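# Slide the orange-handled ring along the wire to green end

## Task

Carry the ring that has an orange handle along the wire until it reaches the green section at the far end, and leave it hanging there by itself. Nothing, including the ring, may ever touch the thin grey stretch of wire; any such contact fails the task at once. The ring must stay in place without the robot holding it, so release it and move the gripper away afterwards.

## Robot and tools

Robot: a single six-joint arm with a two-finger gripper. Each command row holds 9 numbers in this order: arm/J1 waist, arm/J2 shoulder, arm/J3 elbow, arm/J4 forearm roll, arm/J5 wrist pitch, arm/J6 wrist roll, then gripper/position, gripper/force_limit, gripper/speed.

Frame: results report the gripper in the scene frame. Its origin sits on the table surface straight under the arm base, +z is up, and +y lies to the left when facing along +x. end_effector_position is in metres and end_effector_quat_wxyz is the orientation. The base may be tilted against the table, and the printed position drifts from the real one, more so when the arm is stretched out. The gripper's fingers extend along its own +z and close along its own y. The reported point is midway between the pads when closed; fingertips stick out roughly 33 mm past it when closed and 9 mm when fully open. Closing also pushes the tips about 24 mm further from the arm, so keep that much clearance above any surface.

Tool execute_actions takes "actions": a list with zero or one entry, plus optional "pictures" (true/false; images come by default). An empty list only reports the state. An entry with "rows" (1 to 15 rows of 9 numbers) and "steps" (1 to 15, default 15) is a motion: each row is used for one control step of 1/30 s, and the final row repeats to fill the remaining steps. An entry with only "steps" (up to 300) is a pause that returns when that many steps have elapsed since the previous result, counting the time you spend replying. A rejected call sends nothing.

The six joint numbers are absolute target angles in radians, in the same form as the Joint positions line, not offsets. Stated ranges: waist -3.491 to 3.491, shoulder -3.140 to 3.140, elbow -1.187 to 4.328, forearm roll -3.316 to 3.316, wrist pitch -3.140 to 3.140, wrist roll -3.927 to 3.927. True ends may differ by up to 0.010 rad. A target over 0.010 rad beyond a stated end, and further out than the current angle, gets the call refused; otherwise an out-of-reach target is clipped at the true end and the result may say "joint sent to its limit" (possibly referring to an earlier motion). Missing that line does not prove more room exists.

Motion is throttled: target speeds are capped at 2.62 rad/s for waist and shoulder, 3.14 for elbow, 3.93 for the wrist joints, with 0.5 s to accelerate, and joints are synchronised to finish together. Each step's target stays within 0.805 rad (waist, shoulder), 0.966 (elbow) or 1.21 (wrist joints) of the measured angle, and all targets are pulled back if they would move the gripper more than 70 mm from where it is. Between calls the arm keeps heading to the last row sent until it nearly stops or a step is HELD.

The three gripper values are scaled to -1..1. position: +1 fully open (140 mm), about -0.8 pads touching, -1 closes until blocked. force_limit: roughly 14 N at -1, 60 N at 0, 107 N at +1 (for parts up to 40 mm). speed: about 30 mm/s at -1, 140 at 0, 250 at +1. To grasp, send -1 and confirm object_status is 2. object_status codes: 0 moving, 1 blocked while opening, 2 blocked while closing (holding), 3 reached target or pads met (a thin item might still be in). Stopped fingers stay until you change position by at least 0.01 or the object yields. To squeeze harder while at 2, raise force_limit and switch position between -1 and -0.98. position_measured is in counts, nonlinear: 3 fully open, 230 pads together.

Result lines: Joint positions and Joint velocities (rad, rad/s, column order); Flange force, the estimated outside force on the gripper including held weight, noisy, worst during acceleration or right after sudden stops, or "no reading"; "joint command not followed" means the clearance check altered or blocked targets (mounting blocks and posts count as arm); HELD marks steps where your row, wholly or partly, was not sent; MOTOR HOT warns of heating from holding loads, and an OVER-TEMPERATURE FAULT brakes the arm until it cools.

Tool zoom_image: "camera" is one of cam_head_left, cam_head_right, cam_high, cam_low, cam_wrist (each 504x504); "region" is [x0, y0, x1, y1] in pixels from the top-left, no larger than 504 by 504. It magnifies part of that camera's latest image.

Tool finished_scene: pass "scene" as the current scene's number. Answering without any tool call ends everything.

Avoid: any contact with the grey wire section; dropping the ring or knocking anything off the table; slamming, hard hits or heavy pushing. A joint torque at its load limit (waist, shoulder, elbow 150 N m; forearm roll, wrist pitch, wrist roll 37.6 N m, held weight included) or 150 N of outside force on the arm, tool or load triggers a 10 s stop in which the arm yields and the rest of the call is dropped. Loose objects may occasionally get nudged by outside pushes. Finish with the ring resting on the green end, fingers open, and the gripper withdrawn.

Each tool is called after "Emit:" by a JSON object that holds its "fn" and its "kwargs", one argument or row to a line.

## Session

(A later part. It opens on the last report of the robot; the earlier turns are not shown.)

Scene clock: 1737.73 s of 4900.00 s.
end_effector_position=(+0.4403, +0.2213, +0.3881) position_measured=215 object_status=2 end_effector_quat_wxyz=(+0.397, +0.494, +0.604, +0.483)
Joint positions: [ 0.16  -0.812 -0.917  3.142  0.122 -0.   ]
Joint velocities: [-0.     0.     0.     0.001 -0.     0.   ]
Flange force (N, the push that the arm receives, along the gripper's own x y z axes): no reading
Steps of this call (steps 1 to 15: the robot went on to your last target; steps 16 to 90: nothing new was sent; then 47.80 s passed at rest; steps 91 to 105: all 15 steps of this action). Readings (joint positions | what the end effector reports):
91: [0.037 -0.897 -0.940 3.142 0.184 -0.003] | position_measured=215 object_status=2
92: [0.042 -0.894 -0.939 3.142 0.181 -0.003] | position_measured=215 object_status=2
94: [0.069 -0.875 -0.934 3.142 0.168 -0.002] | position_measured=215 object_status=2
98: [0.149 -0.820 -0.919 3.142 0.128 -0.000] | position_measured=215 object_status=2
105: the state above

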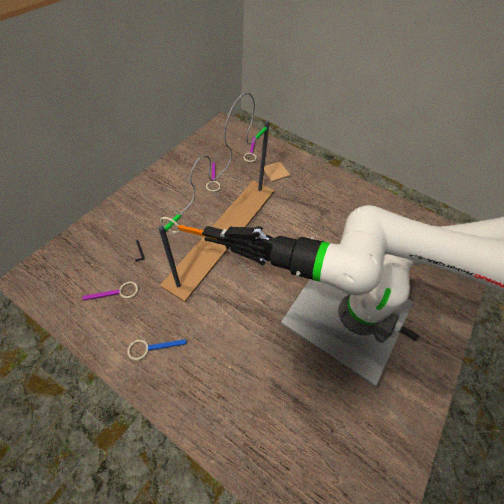

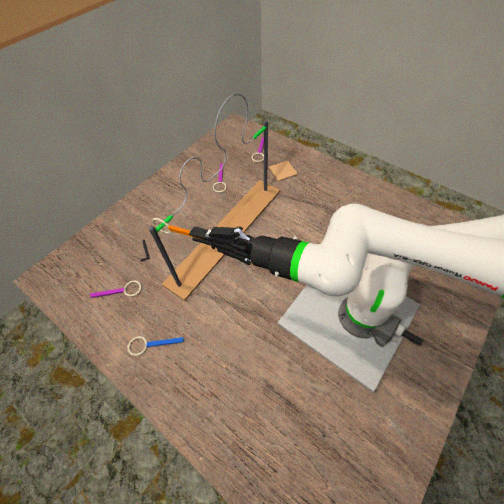

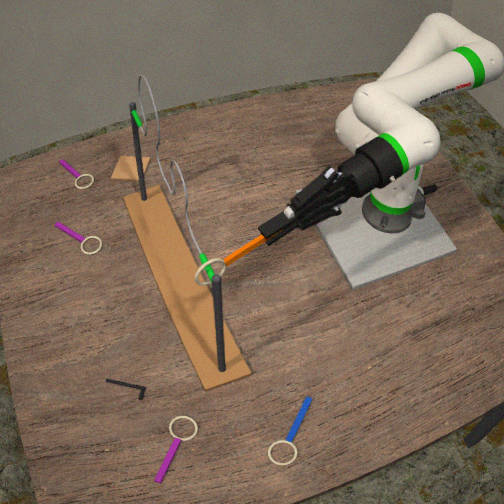

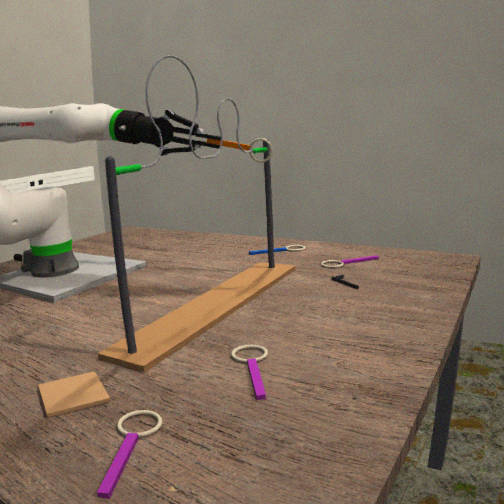

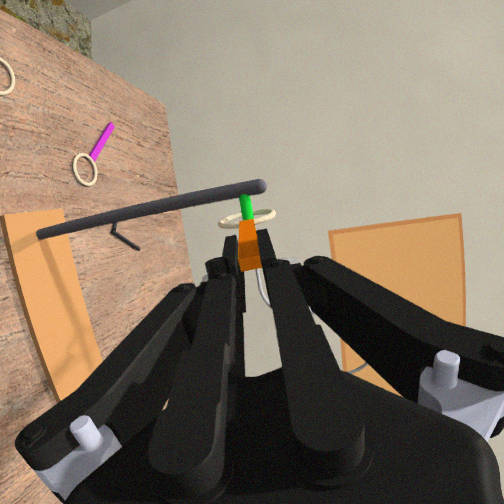

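Emit:
{"fn": "execute_actions", "kwargs": {
  "actions": []
}}

Scene clock: 1750.50 s of 4900.00 s.
end_effector_position=(+0.4403, +0.2213, +0.3881) position_measured=215 object_status=2 end_effector_quat_wxyz=(+0.397, +0.494, +0.604, +0.483)
Joint positions: [ 0.16  -0.812 -0.917  3.142  0.122 -0.   ]
Joint velocities: [ 0.     0.001  0.     0.     0.    -0.   ]
Flange force (N, the push that the arm receives, along the gripper's own x y z axes): no reading
Steps of this call (steps 1 to 15: the robot went on to your last target; steps 16 to 90: nothing new was sent; then 9.77 s passed at rest). Readings (joint positions | what the end effector reports):
1: [0.160 -0.812 -0.917 3.142 0.122 -0.000] | position_measured=215 object_status=2
2: [0.160 -0.812 -0.917 3.142 0.122 -0.000] | position_measured=215 object_status=2
4: [0.160 -0.812 -0.917 3.142 0.122 -0.000] | position_measured=215 object_status=2
8: [0.160 -0.812 -0.917 3.142 0.122 -0.000] | position_measured=215 object_status=2
90: the state above
The arm was judged still, so your last target was given up. Only a new action makes it travel on or press farther. Fingers that are still opening or closing keep moving.

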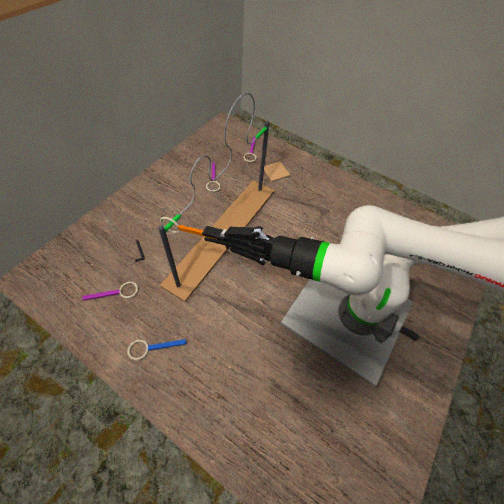

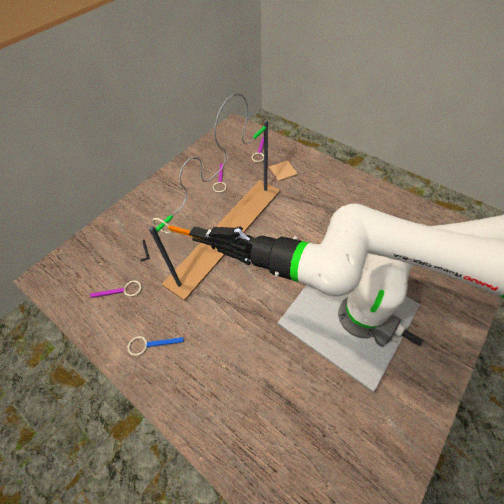

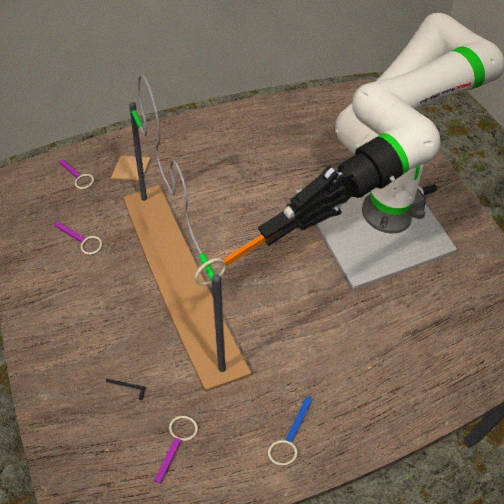

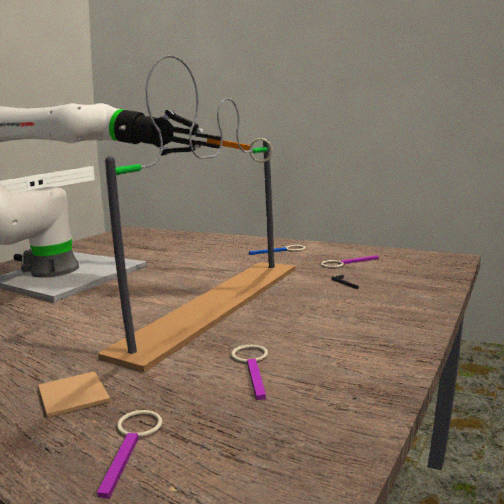

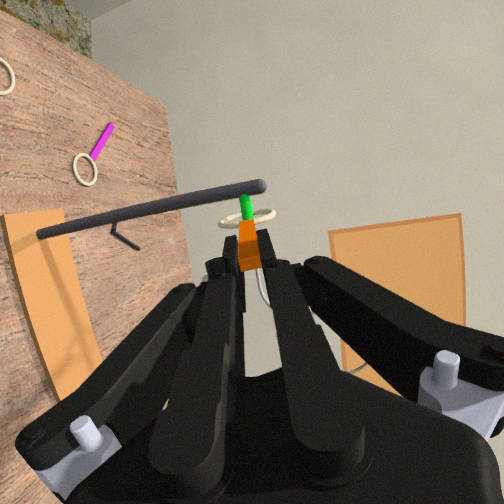

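Emit:
{"fn": "execute_actions", "kwargs": {
  "actions": [
    {"rows": [[0.1600,-0.8107,-0.9205,3.1416,0.1171,0.0,-1.0,0.5,-0.8],[0.1600,-0.8098,-0.9243,3.1416,0.1125,0.0,-1.0,0.5,-0.8],[0.1600,-0.8090,-0.9280,3.1416,0.1078,0.0,-1.0,0.5,-0.8],[0.1600,-0.8081,-0.9318,3.1416,0.1032,0.0,-1.0,0.5,-0.8],[0.1600,-0.8072,-0.9356,3.1416,0.0985,0.0,-1.0,0.5,-0.8],[0.1600,-0.8063,-0.9394,3.1416,0.0939,0.0,-1.0,0.5,-0.8],[0.1600,-0.8055,-0.9431,3.1416,0.0892,0.0,-1.0,0.5,-0.8],[0.1600,-0.8046,-0.9469,3.1416,0.0846,0.0,-1.0,0.5,-0.8],[0.1600,-0.8037,-0.9507,3.1416,0.0799,0.0,-1.0,0.5,-0.8]], "steps": 15}
  ],
  "pictures": false
}}

Emit:
{"fn": "execute_actions", "kwargs": {
  "actions": [
    {"steps": 15}
  ]
}}

Scene clock: 1789.13 s of 4900.00 s.
end_effector_position=(+0.4403, +0.2213, +0.3726) position_measured=215 object_status=2 end_effector_quat_wxyz=(+0.397, +0.494, +0.604, +0.483)
Joint positions: [ 0.16  -0.804 -0.951  3.142  0.08   0.   ]
Joint velocities: [-0.002  0.     0.    -0.    -0.001  0.   ]
Flange force (N, the push that the arm receives, along the gripper's own x y z axes): no reading
Steps of this call (steps 1 to 90: nothing new was sent; then 35.13 s passed at rest; steps 91 to 105: all 15 steps of this action). Readings (joint positions | what the end effector reports):
91: [0.160 -0.812 -0.917 3.142 0.121 -0.000] | position_measured=215 object_status=2
92: [0.160 -0.811 -0.919 3.142 0.119 0.000] | position_measured=215 object_status=2
94: [0.160 -0.810 -0.926 3.142 0.111 0.000] | position_measured=215 object_status=2
98: [0.160 -0.806 -0.941 3.142 0.092 0.000] | position_measured=215 object_status=2
105: the state above

Scene clock: 1789.63 s of 4900.00 s.
end_effector_position=(+0.4403, +0.2213, +0.3726) position_measured=215 object_status=2 end_effector_quat_wxyz=(+0.397, +0.494, +0.604, +0.483)
Joint positions: [ 0.16  -0.804 -0.951  3.142  0.08  -0.   ]
Joint velocities: [-0. -0. -0.  0. -0. -0.]
Flange force (N, the push that the arm receives, along the gripper's own x y z axes): no reading
Steps of this call (steps 1 to 15: the robot went on to your last target). Readings (joint positions | what the end effector reports):
1: [0.160 -0.804 -0.951 3.142 0.080 0.000] | position_measured=215 object_status=2
2: [0.160 -0.804 -0.951 3.142 0.080 0.000] | position_measured=215 object_status=2
4: [0.160 -0.804 -0.951 3.142 0.080 -0.000] | position_measured=215 object_status=2
8: [0.160 -0.804 -0.951 3.142 0.080 -0.000] | position_measured=215 object_status=2
15: the state above
The arm was judged still, so your last target was given up. Only a new action makes it travel on or press farther. Fingers that are still opening or closing keep moving.

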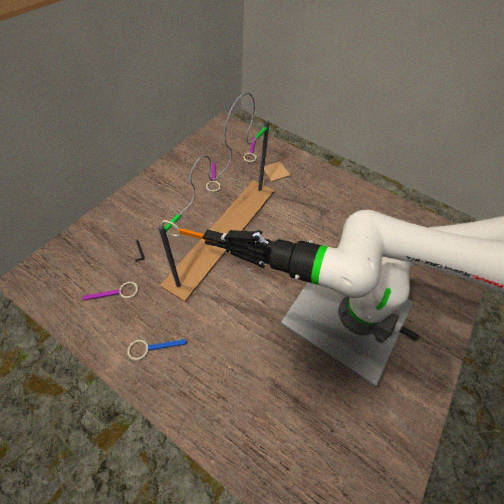

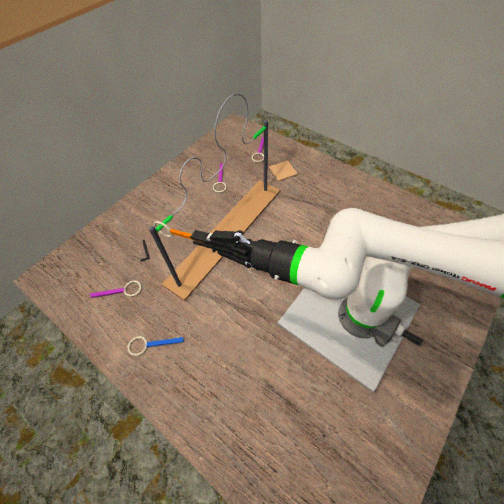

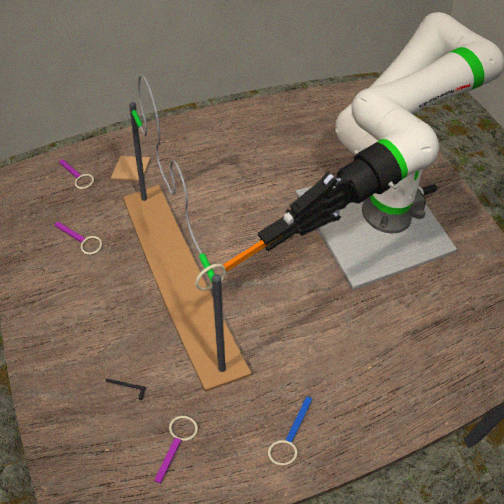

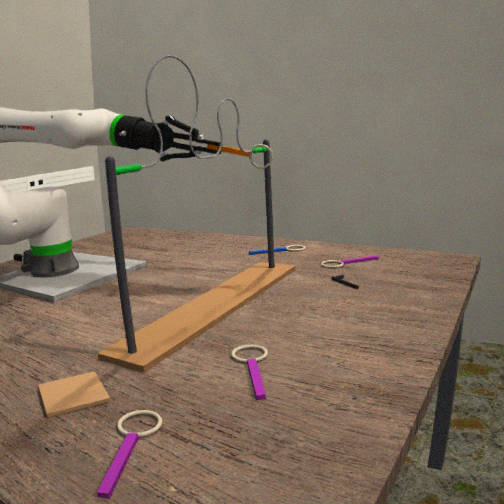

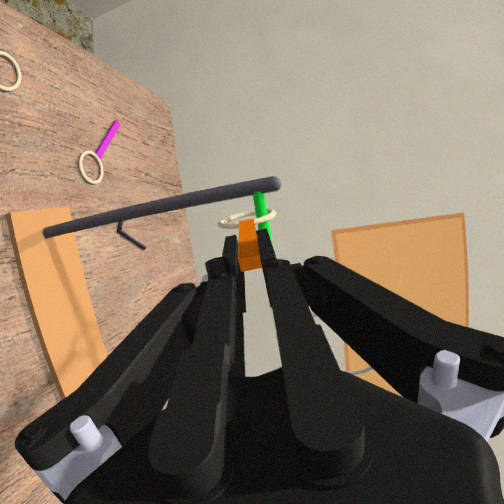

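Emit:
{"fn": "zoom_image", "kwargs": {
  "camera": "cam_low",
  "region": [215, 110, 295, 190]
}}

Emit:
{"fn": "zoom_image", "kwargs": {
  "camera": "cam_wrist",
  "region": [182, 150, 302, 270]
}}

Emit:
{"fn": "zoom_image", "kwargs": {
  "camera": "cam_high",
  "region": [160, 220, 260, 320]
}}

Region (215, 110, 295, 190) of cam_low's 504x504 image, scaled by 6.300, with more detail than that image has.

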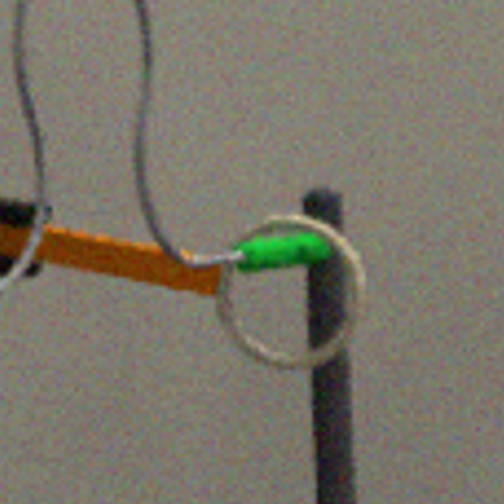

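Region (182, 150, 302, 270) of cam_wrist's 504x504 image, scaled by 4.200, with more detail than that image has.

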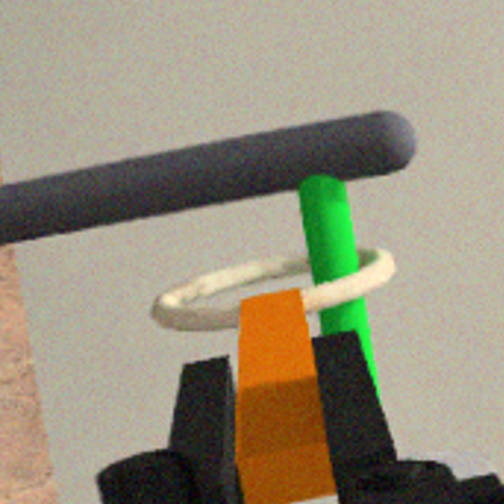

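Region (160, 220, 260, 320) of cam_high's 504x504 image, scaled by 5.040, with more detail than that image has.

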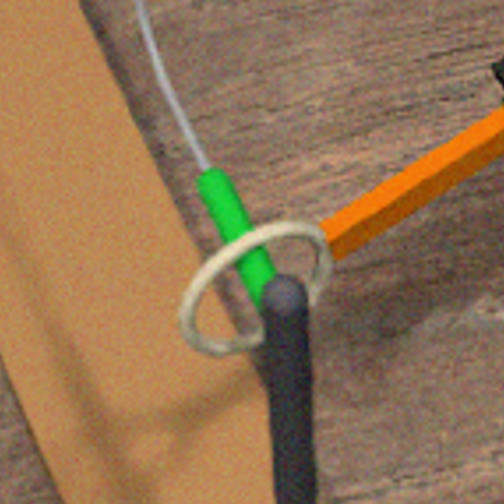

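Emit:
{"fn": "execute_actions", "kwargs": {
  "actions": [
    {"rows": [[0.1600,-0.8031,-0.9528,3.1416,0.0772,0.0,-1.0,0.5,-0.8],[0.1600,-0.8024,-0.9550,3.1416,0.0744,0.0,-1.0,0.5,-0.8],[0.1600,-0.8024,-0.9550,3.1416,0.0744,0.0,-1.0,0.5,-0.8],[0.1600,-0.8024,-0.9550,3.1416,0.0744,0.0,-0.62,0.5,-0.2],[0.1600,-0.8020,-0.9549,3.1416,0.0741,0.0,-0.57,0.5,-0.2],[0.1600,-0.8014,-0.9548,3.1416,0.0736,0.0,-0.52,0.5,-0.2],[0.1600,-0.8008,-0.9547,3.1416,0.0731,0.0,-0.473,0.5,-0.2],[0.1600,-0.7997,-0.9544,3.1416,0.0721,0.0,-0.433,0.5,-0.2],[0.1600,-0.7985,-0.9542,3.1416,0.0712,0.0,-0.393,0.5,-0.2],[0.1600,-0.7967,-0.9539,3.1416,0.0697,0.0,-0.352,0.5,-0.2],[0.1600,-0.7949,-0.9536,3.1416,0.0683,0.0,-0.310,0.5,-0.2],[0.1600,-0.7928,-0.9532,3.1416,0.0666,0.0,-0.270,0.5,-0.2],[0.1600,-0.7907,-0.9528,3.1416,0.0648,0.0,-0.229,0.5,-0.2],[0.1600,-0.7879,-0.9523,3.1416,0.0625,0.0,-0.188,0.5,-0.2],[0.1600,-0.7851,-0.9517,3.1416,0.0603,0.0,-0.148,0.5,-0.2]], "steps": 15}
  ],
  "pictures": false
}}

Emit:
{"fn": "execute_actions", "kwargs": {
  "actions": [
    {"steps": 12}
  ]
}}

Scene clock: 1910.13 s of 4900.00 s.
end_effector_position=(+0.4433, +0.2219, +0.3699) position_measured=154 object_status=0 end_effector_quat_wxyz=(+0.397, +0.494, +0.604, +0.483)
Joint positions: [ 0.16  -0.789 -0.953  3.142  0.064  0.   ]
Joint velocities: [-0.001  0.074  0.014  0.001 -0.06  -0.   ]
Flange force (N, the push that the arm receives, along the gripper's own x y z axes): no reading
Steps of this call (steps 1 to 90: nothing new was sent; then 117.00 s passed at rest; steps 91 to 105: all 15 steps of this action). Readings (joint positions | what the end effector reports):
91: [0.160 -0.804 -0.951 3.142 0.080 0.000] | position_measured=215 object_status=2
92: [0.160 -0.803 -0.952 3.142 0.078 -0.000] | position_measured=215 object_status=2
94: [0.160 -0.803 -0.955 3.142 0.075 0.000] | position_measured=215 object_status=0
98: [0.160 -0.801 -0.955 3.142 0.073 0.000] | position_measured=191 object_status=0
105: the state above

Scene clock: 1910.53 s of 4900.00 s.
end_effector_position=(+0.4443, +0.2221, +0.3697) position_measured=147 object_status=3 end_effector_quat_wxyz=(+0.397, +0.494, +0.604, +0.483)
Joint positions: [ 0.16  -0.785 -0.952  3.142  0.06   0.   ]
Joint velocities: [ 0.    -0.001 -0.001  0.    -0.     0.   ]
Flange force (N, the push that the arm receives, along the gripper's own x y z axes): no reading
Steps of this call (steps 1 to 12: the robot went on to your last target). Readings (joint positions | what the end effector reports):
1: [0.160 -0.787 -0.952 3.142 0.062 0.000] | position_measured=149 object_status=0
2: [0.160 -0.786 -0.952 3.142 0.061 0.000] | position_measured=147 object_status=0
4: [0.160 -0.785 -0.952 3.142 0.060 0.000] | position_measured=147 object_status=0
8: [0.160 -0.785 -0.952 3.142 0.060 0.000] | position_measured=147 object_status=3
12: the state above

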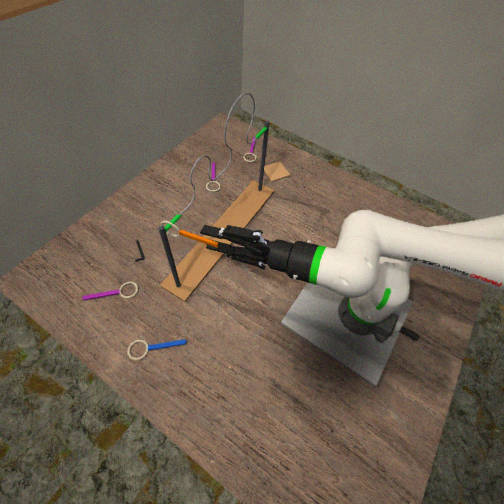

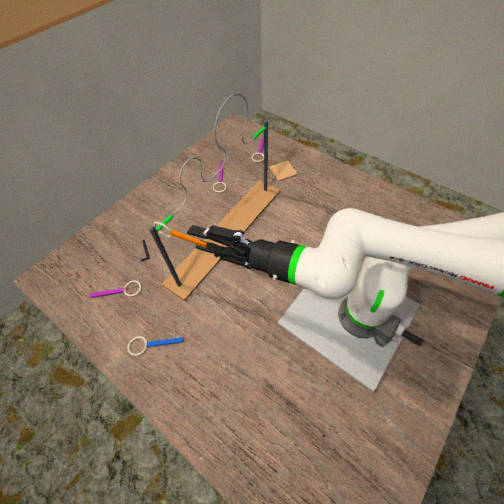

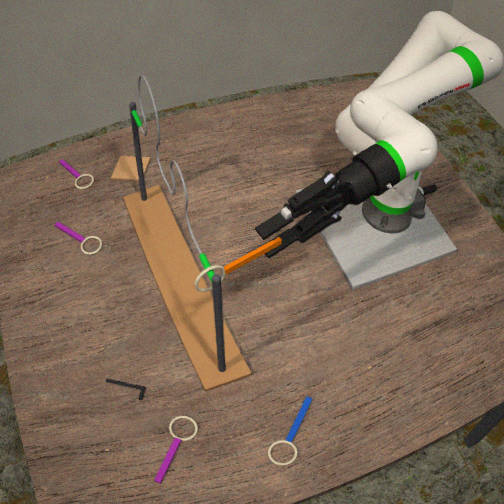

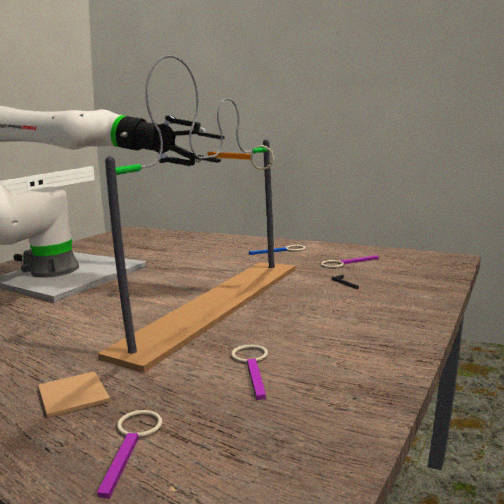

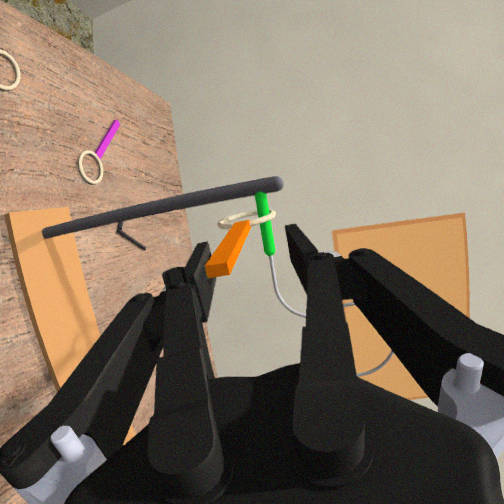

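Emit:
{"fn": "execute_actions", "kwargs": {
  "actions": [
    {"rows": [[0.1600,-0.7824,-0.9512,3.1416,0.0581,0.0,-0.106,0.5,-0.2],[0.1600,-0.7792,-0.9506,3.1416,0.0555,0.0,-0.065,0.5,-0.2],[0.1600,-0.7757,-0.9499,3.1416,0.0527,0.0,-0.024,0.5,-0.2],[0.1600,-0.7722,-0.9493,3.1416,0.0499,0.0,0.017,0.5,-0.2],[0.1600,-0.7685,-0.9485,3.1416,0.0469,0.0,0.059,0.5,-0.2],[0.1600,-0.7644,-0.9477,3.1416,0.0436,0.0,0.103,0.5,-0.2],[0.1600,-0.7605,-0.9469,3.1416,0.0405,0.0,0.147,0.5,-0.2],[0.1600,-0.7559,-0.9460,3.1416,0.0368,0.0,0.191,0.5,-0.2],[0.1600,-0.7512,-0.9450,3.1416,0.0331,0.0,0.236,0.5,-0.2],[0.1600,-0.7465,-0.9440,3.1416,0.0294,0.0,0.279,0.5,-0.2],[0.1600,-0.7415,-0.9429,3.1416,0.0254,0.0,0.323,0.5,-0.2],[0.1600,-0.7361,-0.9418,3.1416,0.0212,0.0,0.368,0.5,-0.2],[0.1600,-0.7306,-0.9406,3.1416,0.0169,0.0,0.412,0.5,-0.2],[0.1600,-0.7248,-0.9393,3.1416,0.0124,0.0,0.456,0.5,-0.2],[0.1600,-0.7190,-0.9380,3.1416,0.0079,0.0,0.5,0.5,-0.2]], "steps": 15}
  ],
  "pictures": false
}}

Emit:
{"fn": "execute_actions", "kwargs": {
  "actions": [
    {"steps": 12}
  ]
}}

Emit:
{"fn": "zoom_image", "kwargs": {
  "camera": "cam_low",
  "region": [150, 90, 300, 240]
}}

Emit:
{"fn": "zoom_image", "kwargs": {
  "camera": "cam_high",
  "region": [170, 180, 330, 340]
}}

Scene clock: 1920.20 s of 4900.00 s.
end_effector_position=(+0.4570, +0.2246, +0.3668) position_measured=73 object_status=0 end_effector_quat_wxyz=(+0.397, +0.494, +0.604, +0.483)
Joint positions: [ 0.16  -0.73  -0.94   3.142  0.016 -0.   ]
Joint velocities: [-0.     0.165  0.036 -0.001 -0.127  0.   ]
Flange force (N, the push that the arm receives, along the gripper's own x y z axes): no reading
Steps of this call (steps 1 to 15: the robot went on to your last target; steps 16 to 90: nothing new was sent; then 6.17 s passed at rest; steps 91 to 105: all 15 steps of this action). Readings (joint positions | what the end effector reports):
91: [0.160 -0.785 -0.952 3.142 0.060 -0.000] | position_measured=147 object_status=0
92: [0.160 -0.783 -0.951 3.142 0.059 0.000] | position_measured=144 object_status=0
94: [0.160 -0.778 -0.950 3.142 0.054 0.000] | position_measured=134 object_status=0
98: [0.160 -0.763 -0.947 3.142 0.043 0.000] | position_measured=112 object_status=0
105: the state above

Scene clock: 1920.60 s of 4900.00 s.
end_effector_position=(+0.4595, +0.2251, +0.3662) position_measured=66 object_status=3 end_effector_quat_wxyz=(+0.397, +0.494, +0.604, +0.483)
Joint positions: [ 0.16  -0.719 -0.938  3.142  0.008  0.   ]
Joint velocities: [ 0.    -0.001 -0.    -0.    -0.     0.   ]
Flange force (N, the push that the arm receives, along the gripper's own x y z axes): no reading
Steps of this call (steps 1 to 12: the robot went on to your last target). Readings (joint positions | what the end effector reports):
1: [0.160 -0.724 -0.939 3.142 0.012 0.000] | position_measured=68 object_status=0
2: [0.160 -0.721 -0.938 3.142 0.009 0.000] | position_measured=66 object_status=0
4: [0.160 -0.719 -0.938 3.142 0.008 0.000] | position_measured=66 object_status=0
8: [0.160 -0.719 -0.938 3.142 0.008 0.000] | position_measured=66 object_status=3
12: the state above

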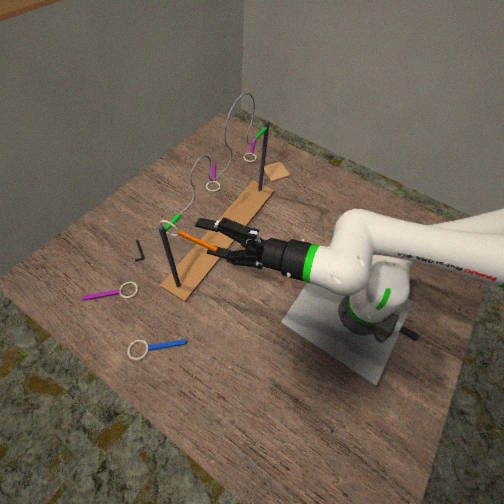

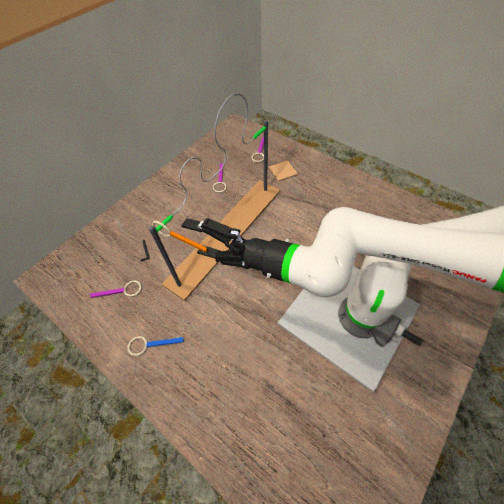

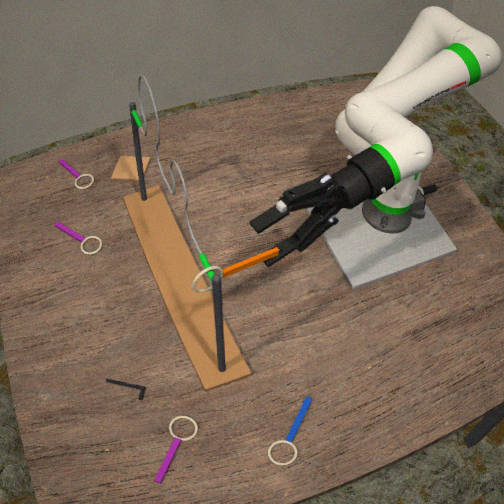

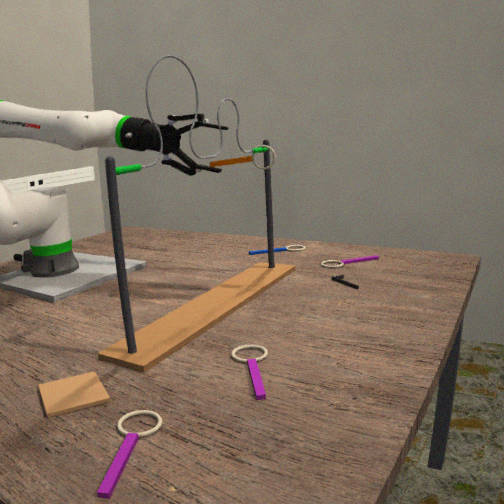

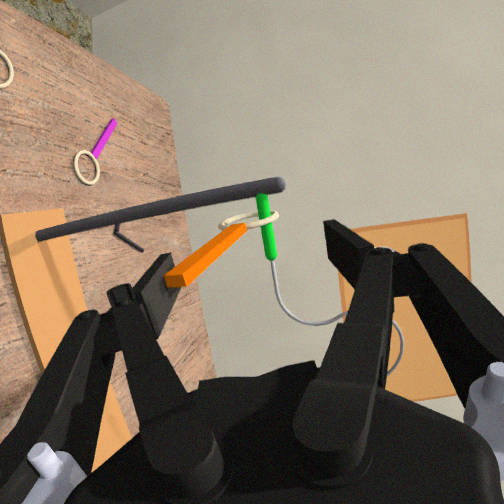

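Region (150, 90, 300, 240) of cam_low's 504x504 image, scaled by 3.360, with more detail than that image has.

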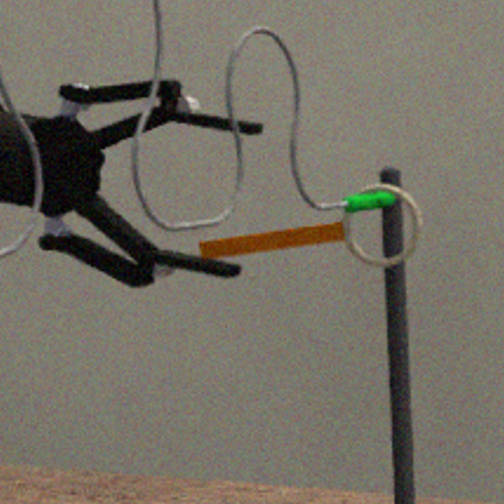

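Region (170, 180, 330, 340) of cam_high's 504x504 image, scaled by 3.150, with more detail than that image has.

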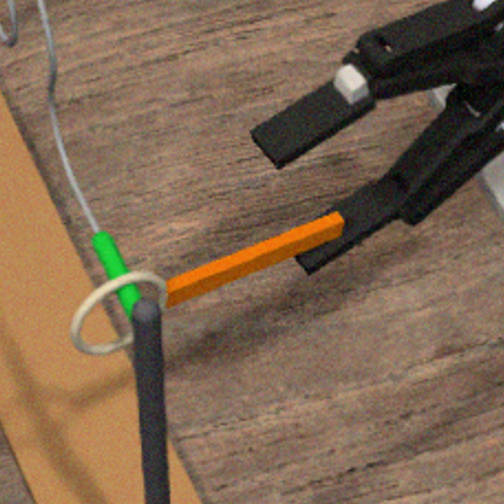

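Emit:
{"fn": "zoom_image", "kwargs": {
  "camera": "cam_low",
  "region": [185, 125, 285, 185]
}}

Emit:
{"fn": "zoom_image", "kwargs": {
  "camera": "cam_wrist",
  "region": [130, 170, 310, 350]
}}

Region (185, 125, 285, 185) of cam_low's 504x504 image, scaled by 5.040, with more detail than that image has; it fills the top 302 rows of this view, and the rest is white.

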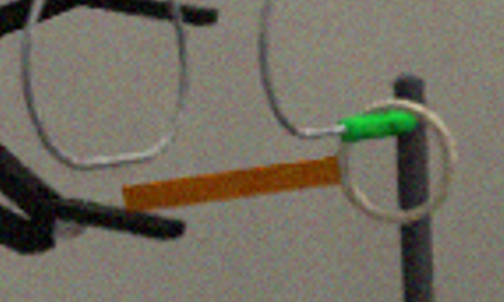

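Region (130, 170, 310, 350) of cam_wrist's 504x504 image, scaled by 2.800, with more detail than that image has.

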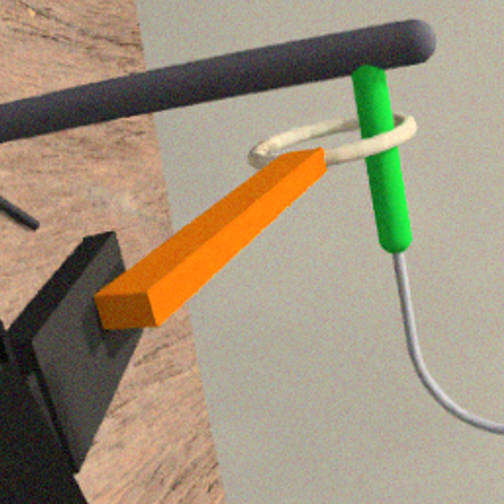

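Emit:
{"fn": "execute_actions", "kwargs": {
  "actions": [
    {"rows": [[0.1600,-0.7166,-0.9480,3.1416,-0.0104,0.0,0.5,0.5,-0.2],[0.1600,-0.7136,-0.9578,3.1416,-0.0290,0.0,0.5,0.5,-0.2],[0.1600,-0.7099,-0.9674,3.1416,-0.0481,0.0,0.5,0.5,-0.2],[0.1600,-0.7056,-0.9768,3.1416,-0.0676,0.0,0.5,0.5,-0.2],[0.1600,-0.7007,-0.9860,3.1416,-0.0875,0.0,0.5,0.5,-0.2],[0.1600,-0.6951,-0.9950,3.1416,-0.1079,0.0,0.5,0.5,-0.2],[0.1600,-0.6890,-1.0037,3.1416,-0.1286,0.0,0.5,0.5,-0.2],[0.1600,-0.6822,-1.0123,3.1416,-0.1498,0.0,0.5,0.5,-0.2],[0.1600,-0.6747,-1.0206,3.1416,-0.1714,0.0,0.5,0.5,-0.2],[0.1600,-0.6667,-1.0288,3.1416,-0.1934,0.0,0.5,0.5,-0.2],[0.1600,-0.6580,-1.0367,3.1416,-0.2159,0.0,0.5,0.5,-0.2],[0.1600,-0.6487,-1.0445,3.1416,-0.2387,0.0,0.5,0.5,-0.2],[0.1600,-0.6388,-1.0520,3.1416,-0.2620,0.0,0.5,0.5,-0.2],[0.1600,-0.6282,-1.0593,3.1416,-0.2857,0.0,0.5,0.5,-0.2],[0.1600,-0.6170,-1.0664,3.1416,-0.3098,0.0,0.5,0.5,-0.2]], "steps": 15}
  ],
  "pictures": false
}}

Emit:
{"fn": "execute_actions", "kwargs": {
  "actions": [
    {"steps": 12}
  ]
}}

Emit:
{"fn": "zoom_image", "kwargs": {
  "camera": "cam_low",
  "region": [185, 125, 285, 225]
}}

Emit:
{"fn": "zoom_image", "kwargs": {
  "camera": "cam_high",
  "region": [170, 180, 330, 340]
}}

Scene clock: 2041.10 s of 4900.00 s.
end_effector_position=(+0.4642, +0.2260, +0.3358) position_measured=66 object_status=3 end_effector_quat_wxyz=(+0.415, +0.480, +0.586, +0.504)
Joint positions: [ 0.16  -0.645 -1.047  3.142 -0.247  0.   ]
Joint velocities: [ 0.     0.284 -0.218  0.001 -0.664 -0.   ]
Flange force (N, the push that the arm receives, along the gripper's own x y z axes): no reading
Steps of this call (steps 1 to 30: the robot went on to your last target; steps 31 to 90: nothing new was sent; then 117.00 s passed at rest; steps 91 to 105: all 15 steps of this action). Readings (joint positions | what the end effector reports):
91: [0.160 -0.719 -0.938 3.142 0.007 0.000] | position_measured=66 object_status=3
92: [0.160 -0.718 -0.941 3.142 0.001 0.000] | position_measured=66 object_status=3
94: [0.160 -0.714 -0.956 3.142 -0.027 0.000] | position_measured=66 object_status=3
98: [0.160 -0.697 -0.990 3.142 -0.099 0.000] | position_measured=66 object_status=3
105: the state above

Scene clock: 2041.50 s of 4900.00 s.
end_effector_position=(+0.4657, +0.2263, +0.3294) position_measured=66 object_status=3 end_effector_quat_wxyz=(+0.418, +0.476, +0.582, +0.509)
Joint positions: [ 0.16  -0.617 -1.066  3.142 -0.31  -0.   ]
Joint velocities: [-0.001 -0.     0.    -0.001 -0.     0.   ]
Flange force (N, the push that the arm receives, along the gripper's own x y z axes): no reading
Steps of this call (steps 1 to 12: the robot went on to your last target). Readings (joint positions | what the end effector reports):
1: [0.160 -0.635 -1.054 3.142 -0.269 -0.000] | position_measured=66 object_status=3
2: [0.160 -0.626 -1.060 3.142 -0.289 0.000] | position_measured=66 object_status=3
4: [0.160 -0.618 -1.066 3.142 -0.308 -0.000] | position_measured=66 object_status=3
8: [0.160 -0.617 -1.066 3.142 -0.310 0.000] | position_measured=66 object_status=3
12: the state above

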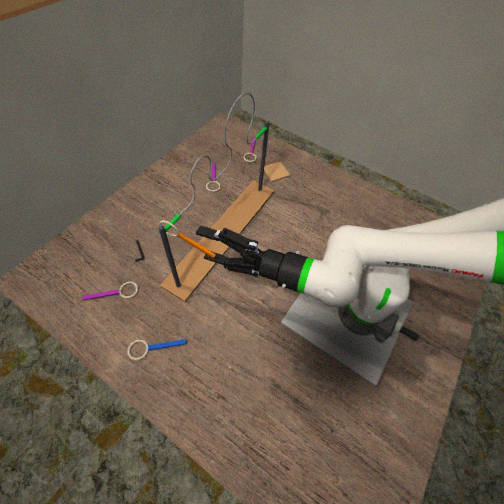

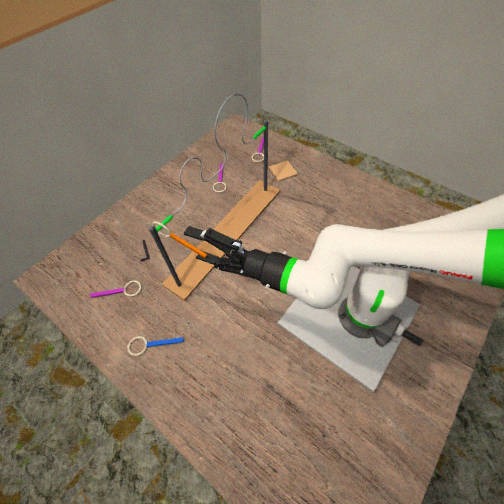

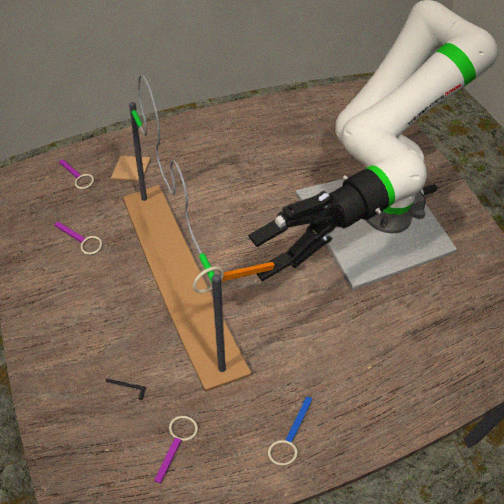

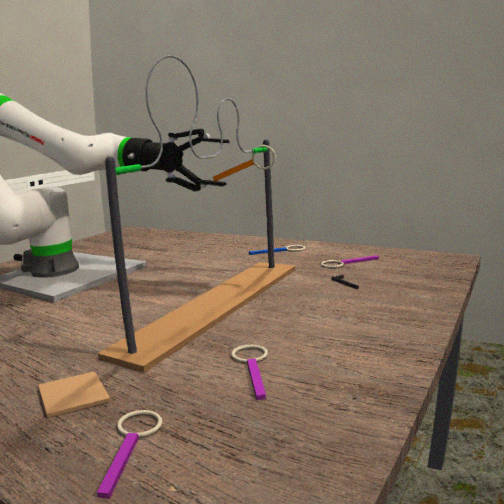

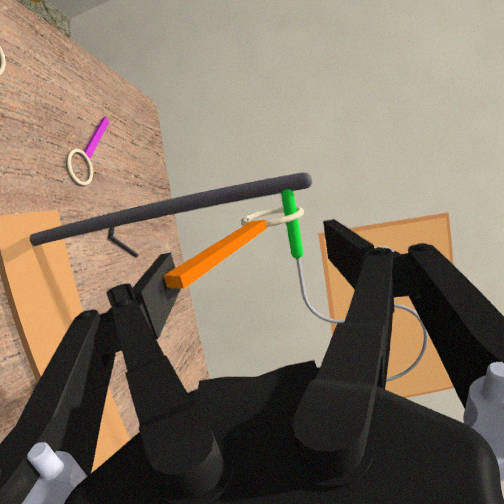

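Region (185, 125, 285, 225) of cam_low's 504x504 image, scaled by 5.040, with more detail than that image has.

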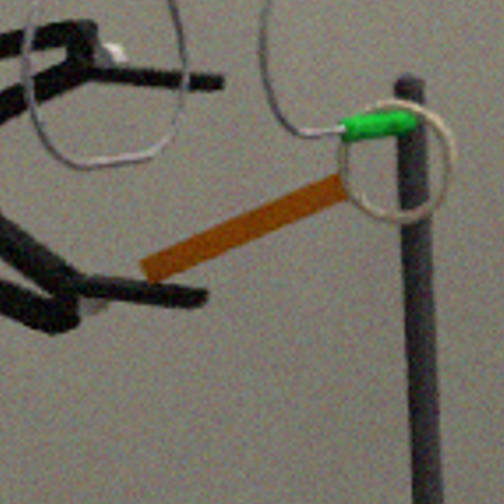

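Region (170, 180, 330, 340) of cam_high's 504x504 image, scaled by 3.150, with more detail than that image has.

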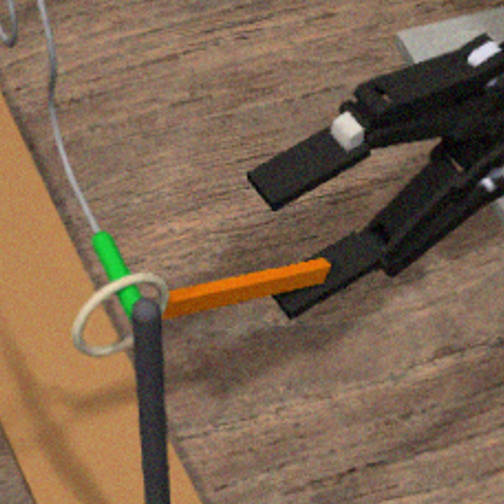

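Emit:
{"fn": "execute_actions", "kwargs": {
  "actions": [
    {"rows": [[0.1600,-0.6064,-1.0697,3.1416,-0.3247,0.0,0.5,0.5,-0.2],[0.1600,-0.5956,-1.0727,3.1416,-0.3397,0.0,0.5,0.5,-0.2],[0.1600,-0.5845,-1.0755,3.1416,-0.3548,0.0,0.5,0.5,-0.2],[0.1600,-0.5732,-1.0781,3.1416,-0.3700,0.0,0.5,0.5,-0.2],[0.1600,-0.5615,-1.0805,3.1416,-0.3852,0.0,0.5,0.5,-0.2],[0.1600,-0.5496,-1.0827,3.1416,-0.4005,0.0,0.5,0.5,-0.2],[0.1600,-0.5374,-1.0846,3.1416,-0.4158,0.0,0.5,0.5,-0.2],[0.1600,-0.5249,-1.0864,3.1416,-0.4312,0.0,0.5,0.5,-0.2],[0.1600,-0.5121,-1.0880,3.1416,-0.4467,0.0,0.5,0.5,-0.2],[0.1600,-0.4991,-1.0893,3.1416,-0.4623,0.0,0.5,0.5,-0.2],[0.1600,-0.4858,-1.0905,3.1416,-0.4779,0.0,0.5,0.5,-0.2],[0.1600,-0.4722,-1.0914,3.1416,-0.4936,0.0,0.5,0.5,-0.2],[0.1600,-0.4583,-1.0921,3.1416,-0.5094,0.0,0.5,0.5,-0.2],[0.1600,-0.4442,-1.0927,3.1416,-0.5252,0.0,0.5,0.5,-0.2],[0.1600,-0.4297,-1.0930,3.1416,-0.5411,0.0,0.5,0.5,-0.2]], "steps": 15}
  ],
  "pictures": false
}}

Emit:
{"fn": "execute_actions", "kwargs": {
  "actions": [
    {"steps": 12}
  ]
}}

Emit:
{"fn": "zoom_image", "kwargs": {
  "camera": "cam_low",
  "region": [185, 125, 285, 225]
}}

Emit:
{"fn": "zoom_image", "kwargs": {
  "camera": "cam_high",
  "region": [170, 180, 330, 340]
}}

Scene clock: 2067.50 s of 4900.00 s.
end_effector_position=(+0.4807, +0.2292, +0.3015) position_measured=66 object_status=3 end_effector_quat_wxyz=(+0.422, +0.473, +0.578, +0.513)
Joint positions: [ 0.16  -0.466 -1.092  3.142 -0.501  0.   ]
Joint velocities: [ 0.     0.4   -0.022  0.002 -0.451 -0.   ]
Flange force (N, the push that the arm receives, along the gripper's own x y z axes): no reading
Steps of this call (steps 1 to 30: the robot went on to your last target; steps 31 to 90: nothing new was sent; then 22.50 s passed at rest; steps 91 to 105: all 15 steps of this action). Readings (joint positions | what the end effector reports):
91: [0.160 -0.617 -1.067 3.142 -0.310 0.000] | position_measured=66 object_status=3
92: [0.160 -0.613 -1.068 3.142 -0.316 0.000] | position_measured=66 object_status=3
94: [0.160 -0.596 -1.072 3.142 -0.339 0.000] | position_measured=66 object_status=3
98: [0.160 -0.554 -1.082 3.142 -0.395 0.000] | position_measured=66 object_status=3
105: the state above

Scene clock: 2067.90 s of 4900.00 s.
end_effector_position=(+0.4844, +0.2299, +0.2960) position_measured=66 object_status=3 end_effector_quat_wxyz=(+0.423, +0.473, +0.578, +0.514)
Joint positions: [ 0.16  -0.43  -1.093  3.142 -0.541 -0.   ]
Joint velocities: [ 0.     0.001 -0.    -0.002 -0.     0.   ]
Flange force (N, the push that the arm receives, along the gripper's own x y z axes): no reading
Steps of this call (steps 1 to 12: the robot went on to your last target). Readings (joint positions | what the end effector reports):
1: [0.160 -0.452 -1.092 3.142 -0.516 0.000] | position_measured=66 object_status=3
2: [0.160 -0.441 -1.093 3.142 -0.529 0.000] | position_measured=66 object_status=3
4: [0.160 -0.430 -1.093 3.142 -0.540 0.000] | position_measured=66 object_status=3
8: [0.160 -0.430 -1.093 3.142 -0.541 0.000] | position_measured=66 object_status=3
12: the state above

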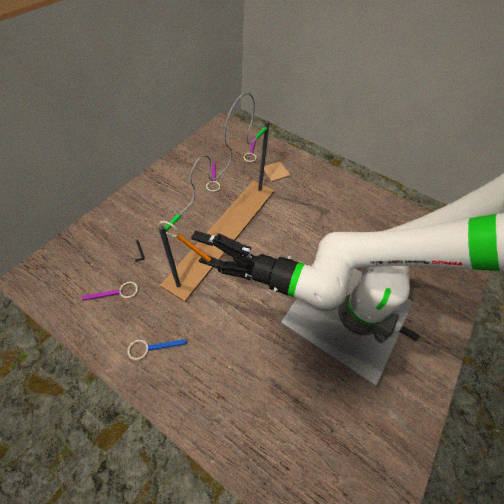

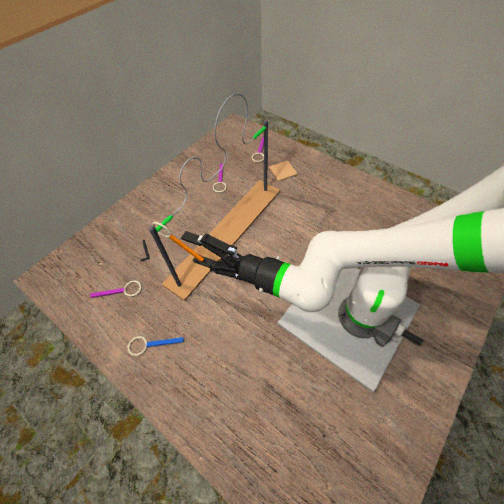

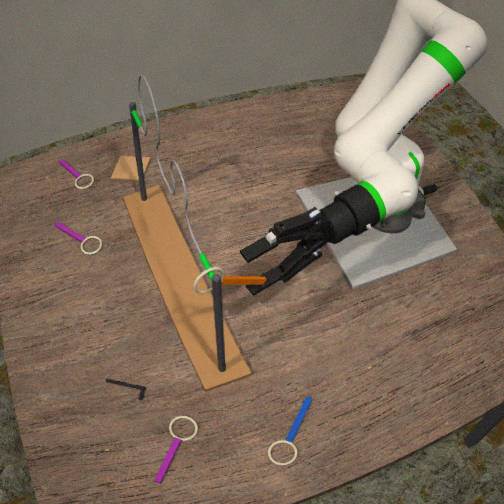

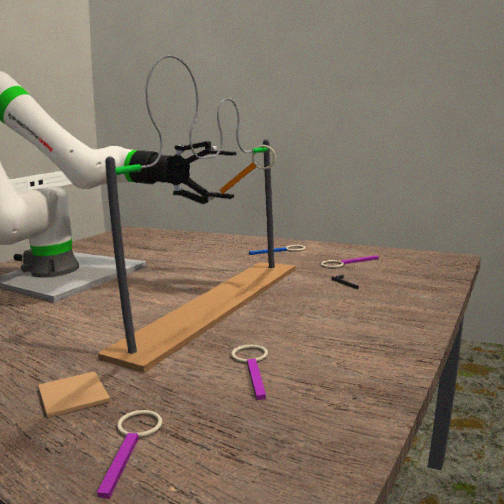

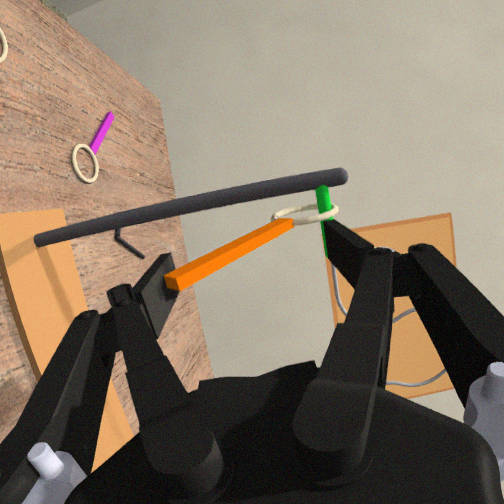

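Region (185, 125, 285, 225) of cam_low's 504x504 image, scaled by 5.040, with more detail than that image has.

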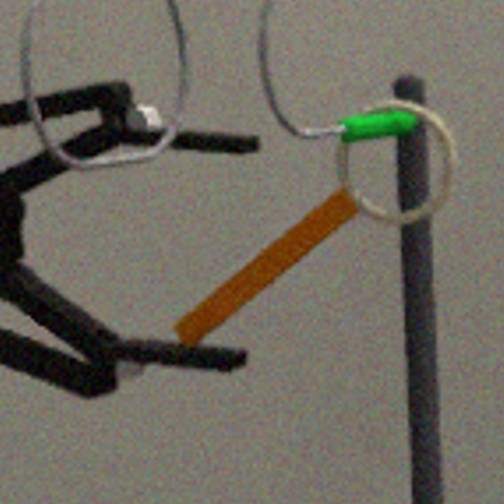

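Region (170, 180, 330, 340) of cam_high's 504x504 image, scaled by 3.150, with more detail than that image has.

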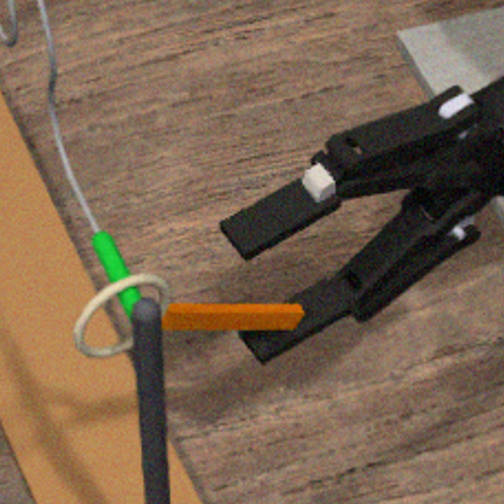

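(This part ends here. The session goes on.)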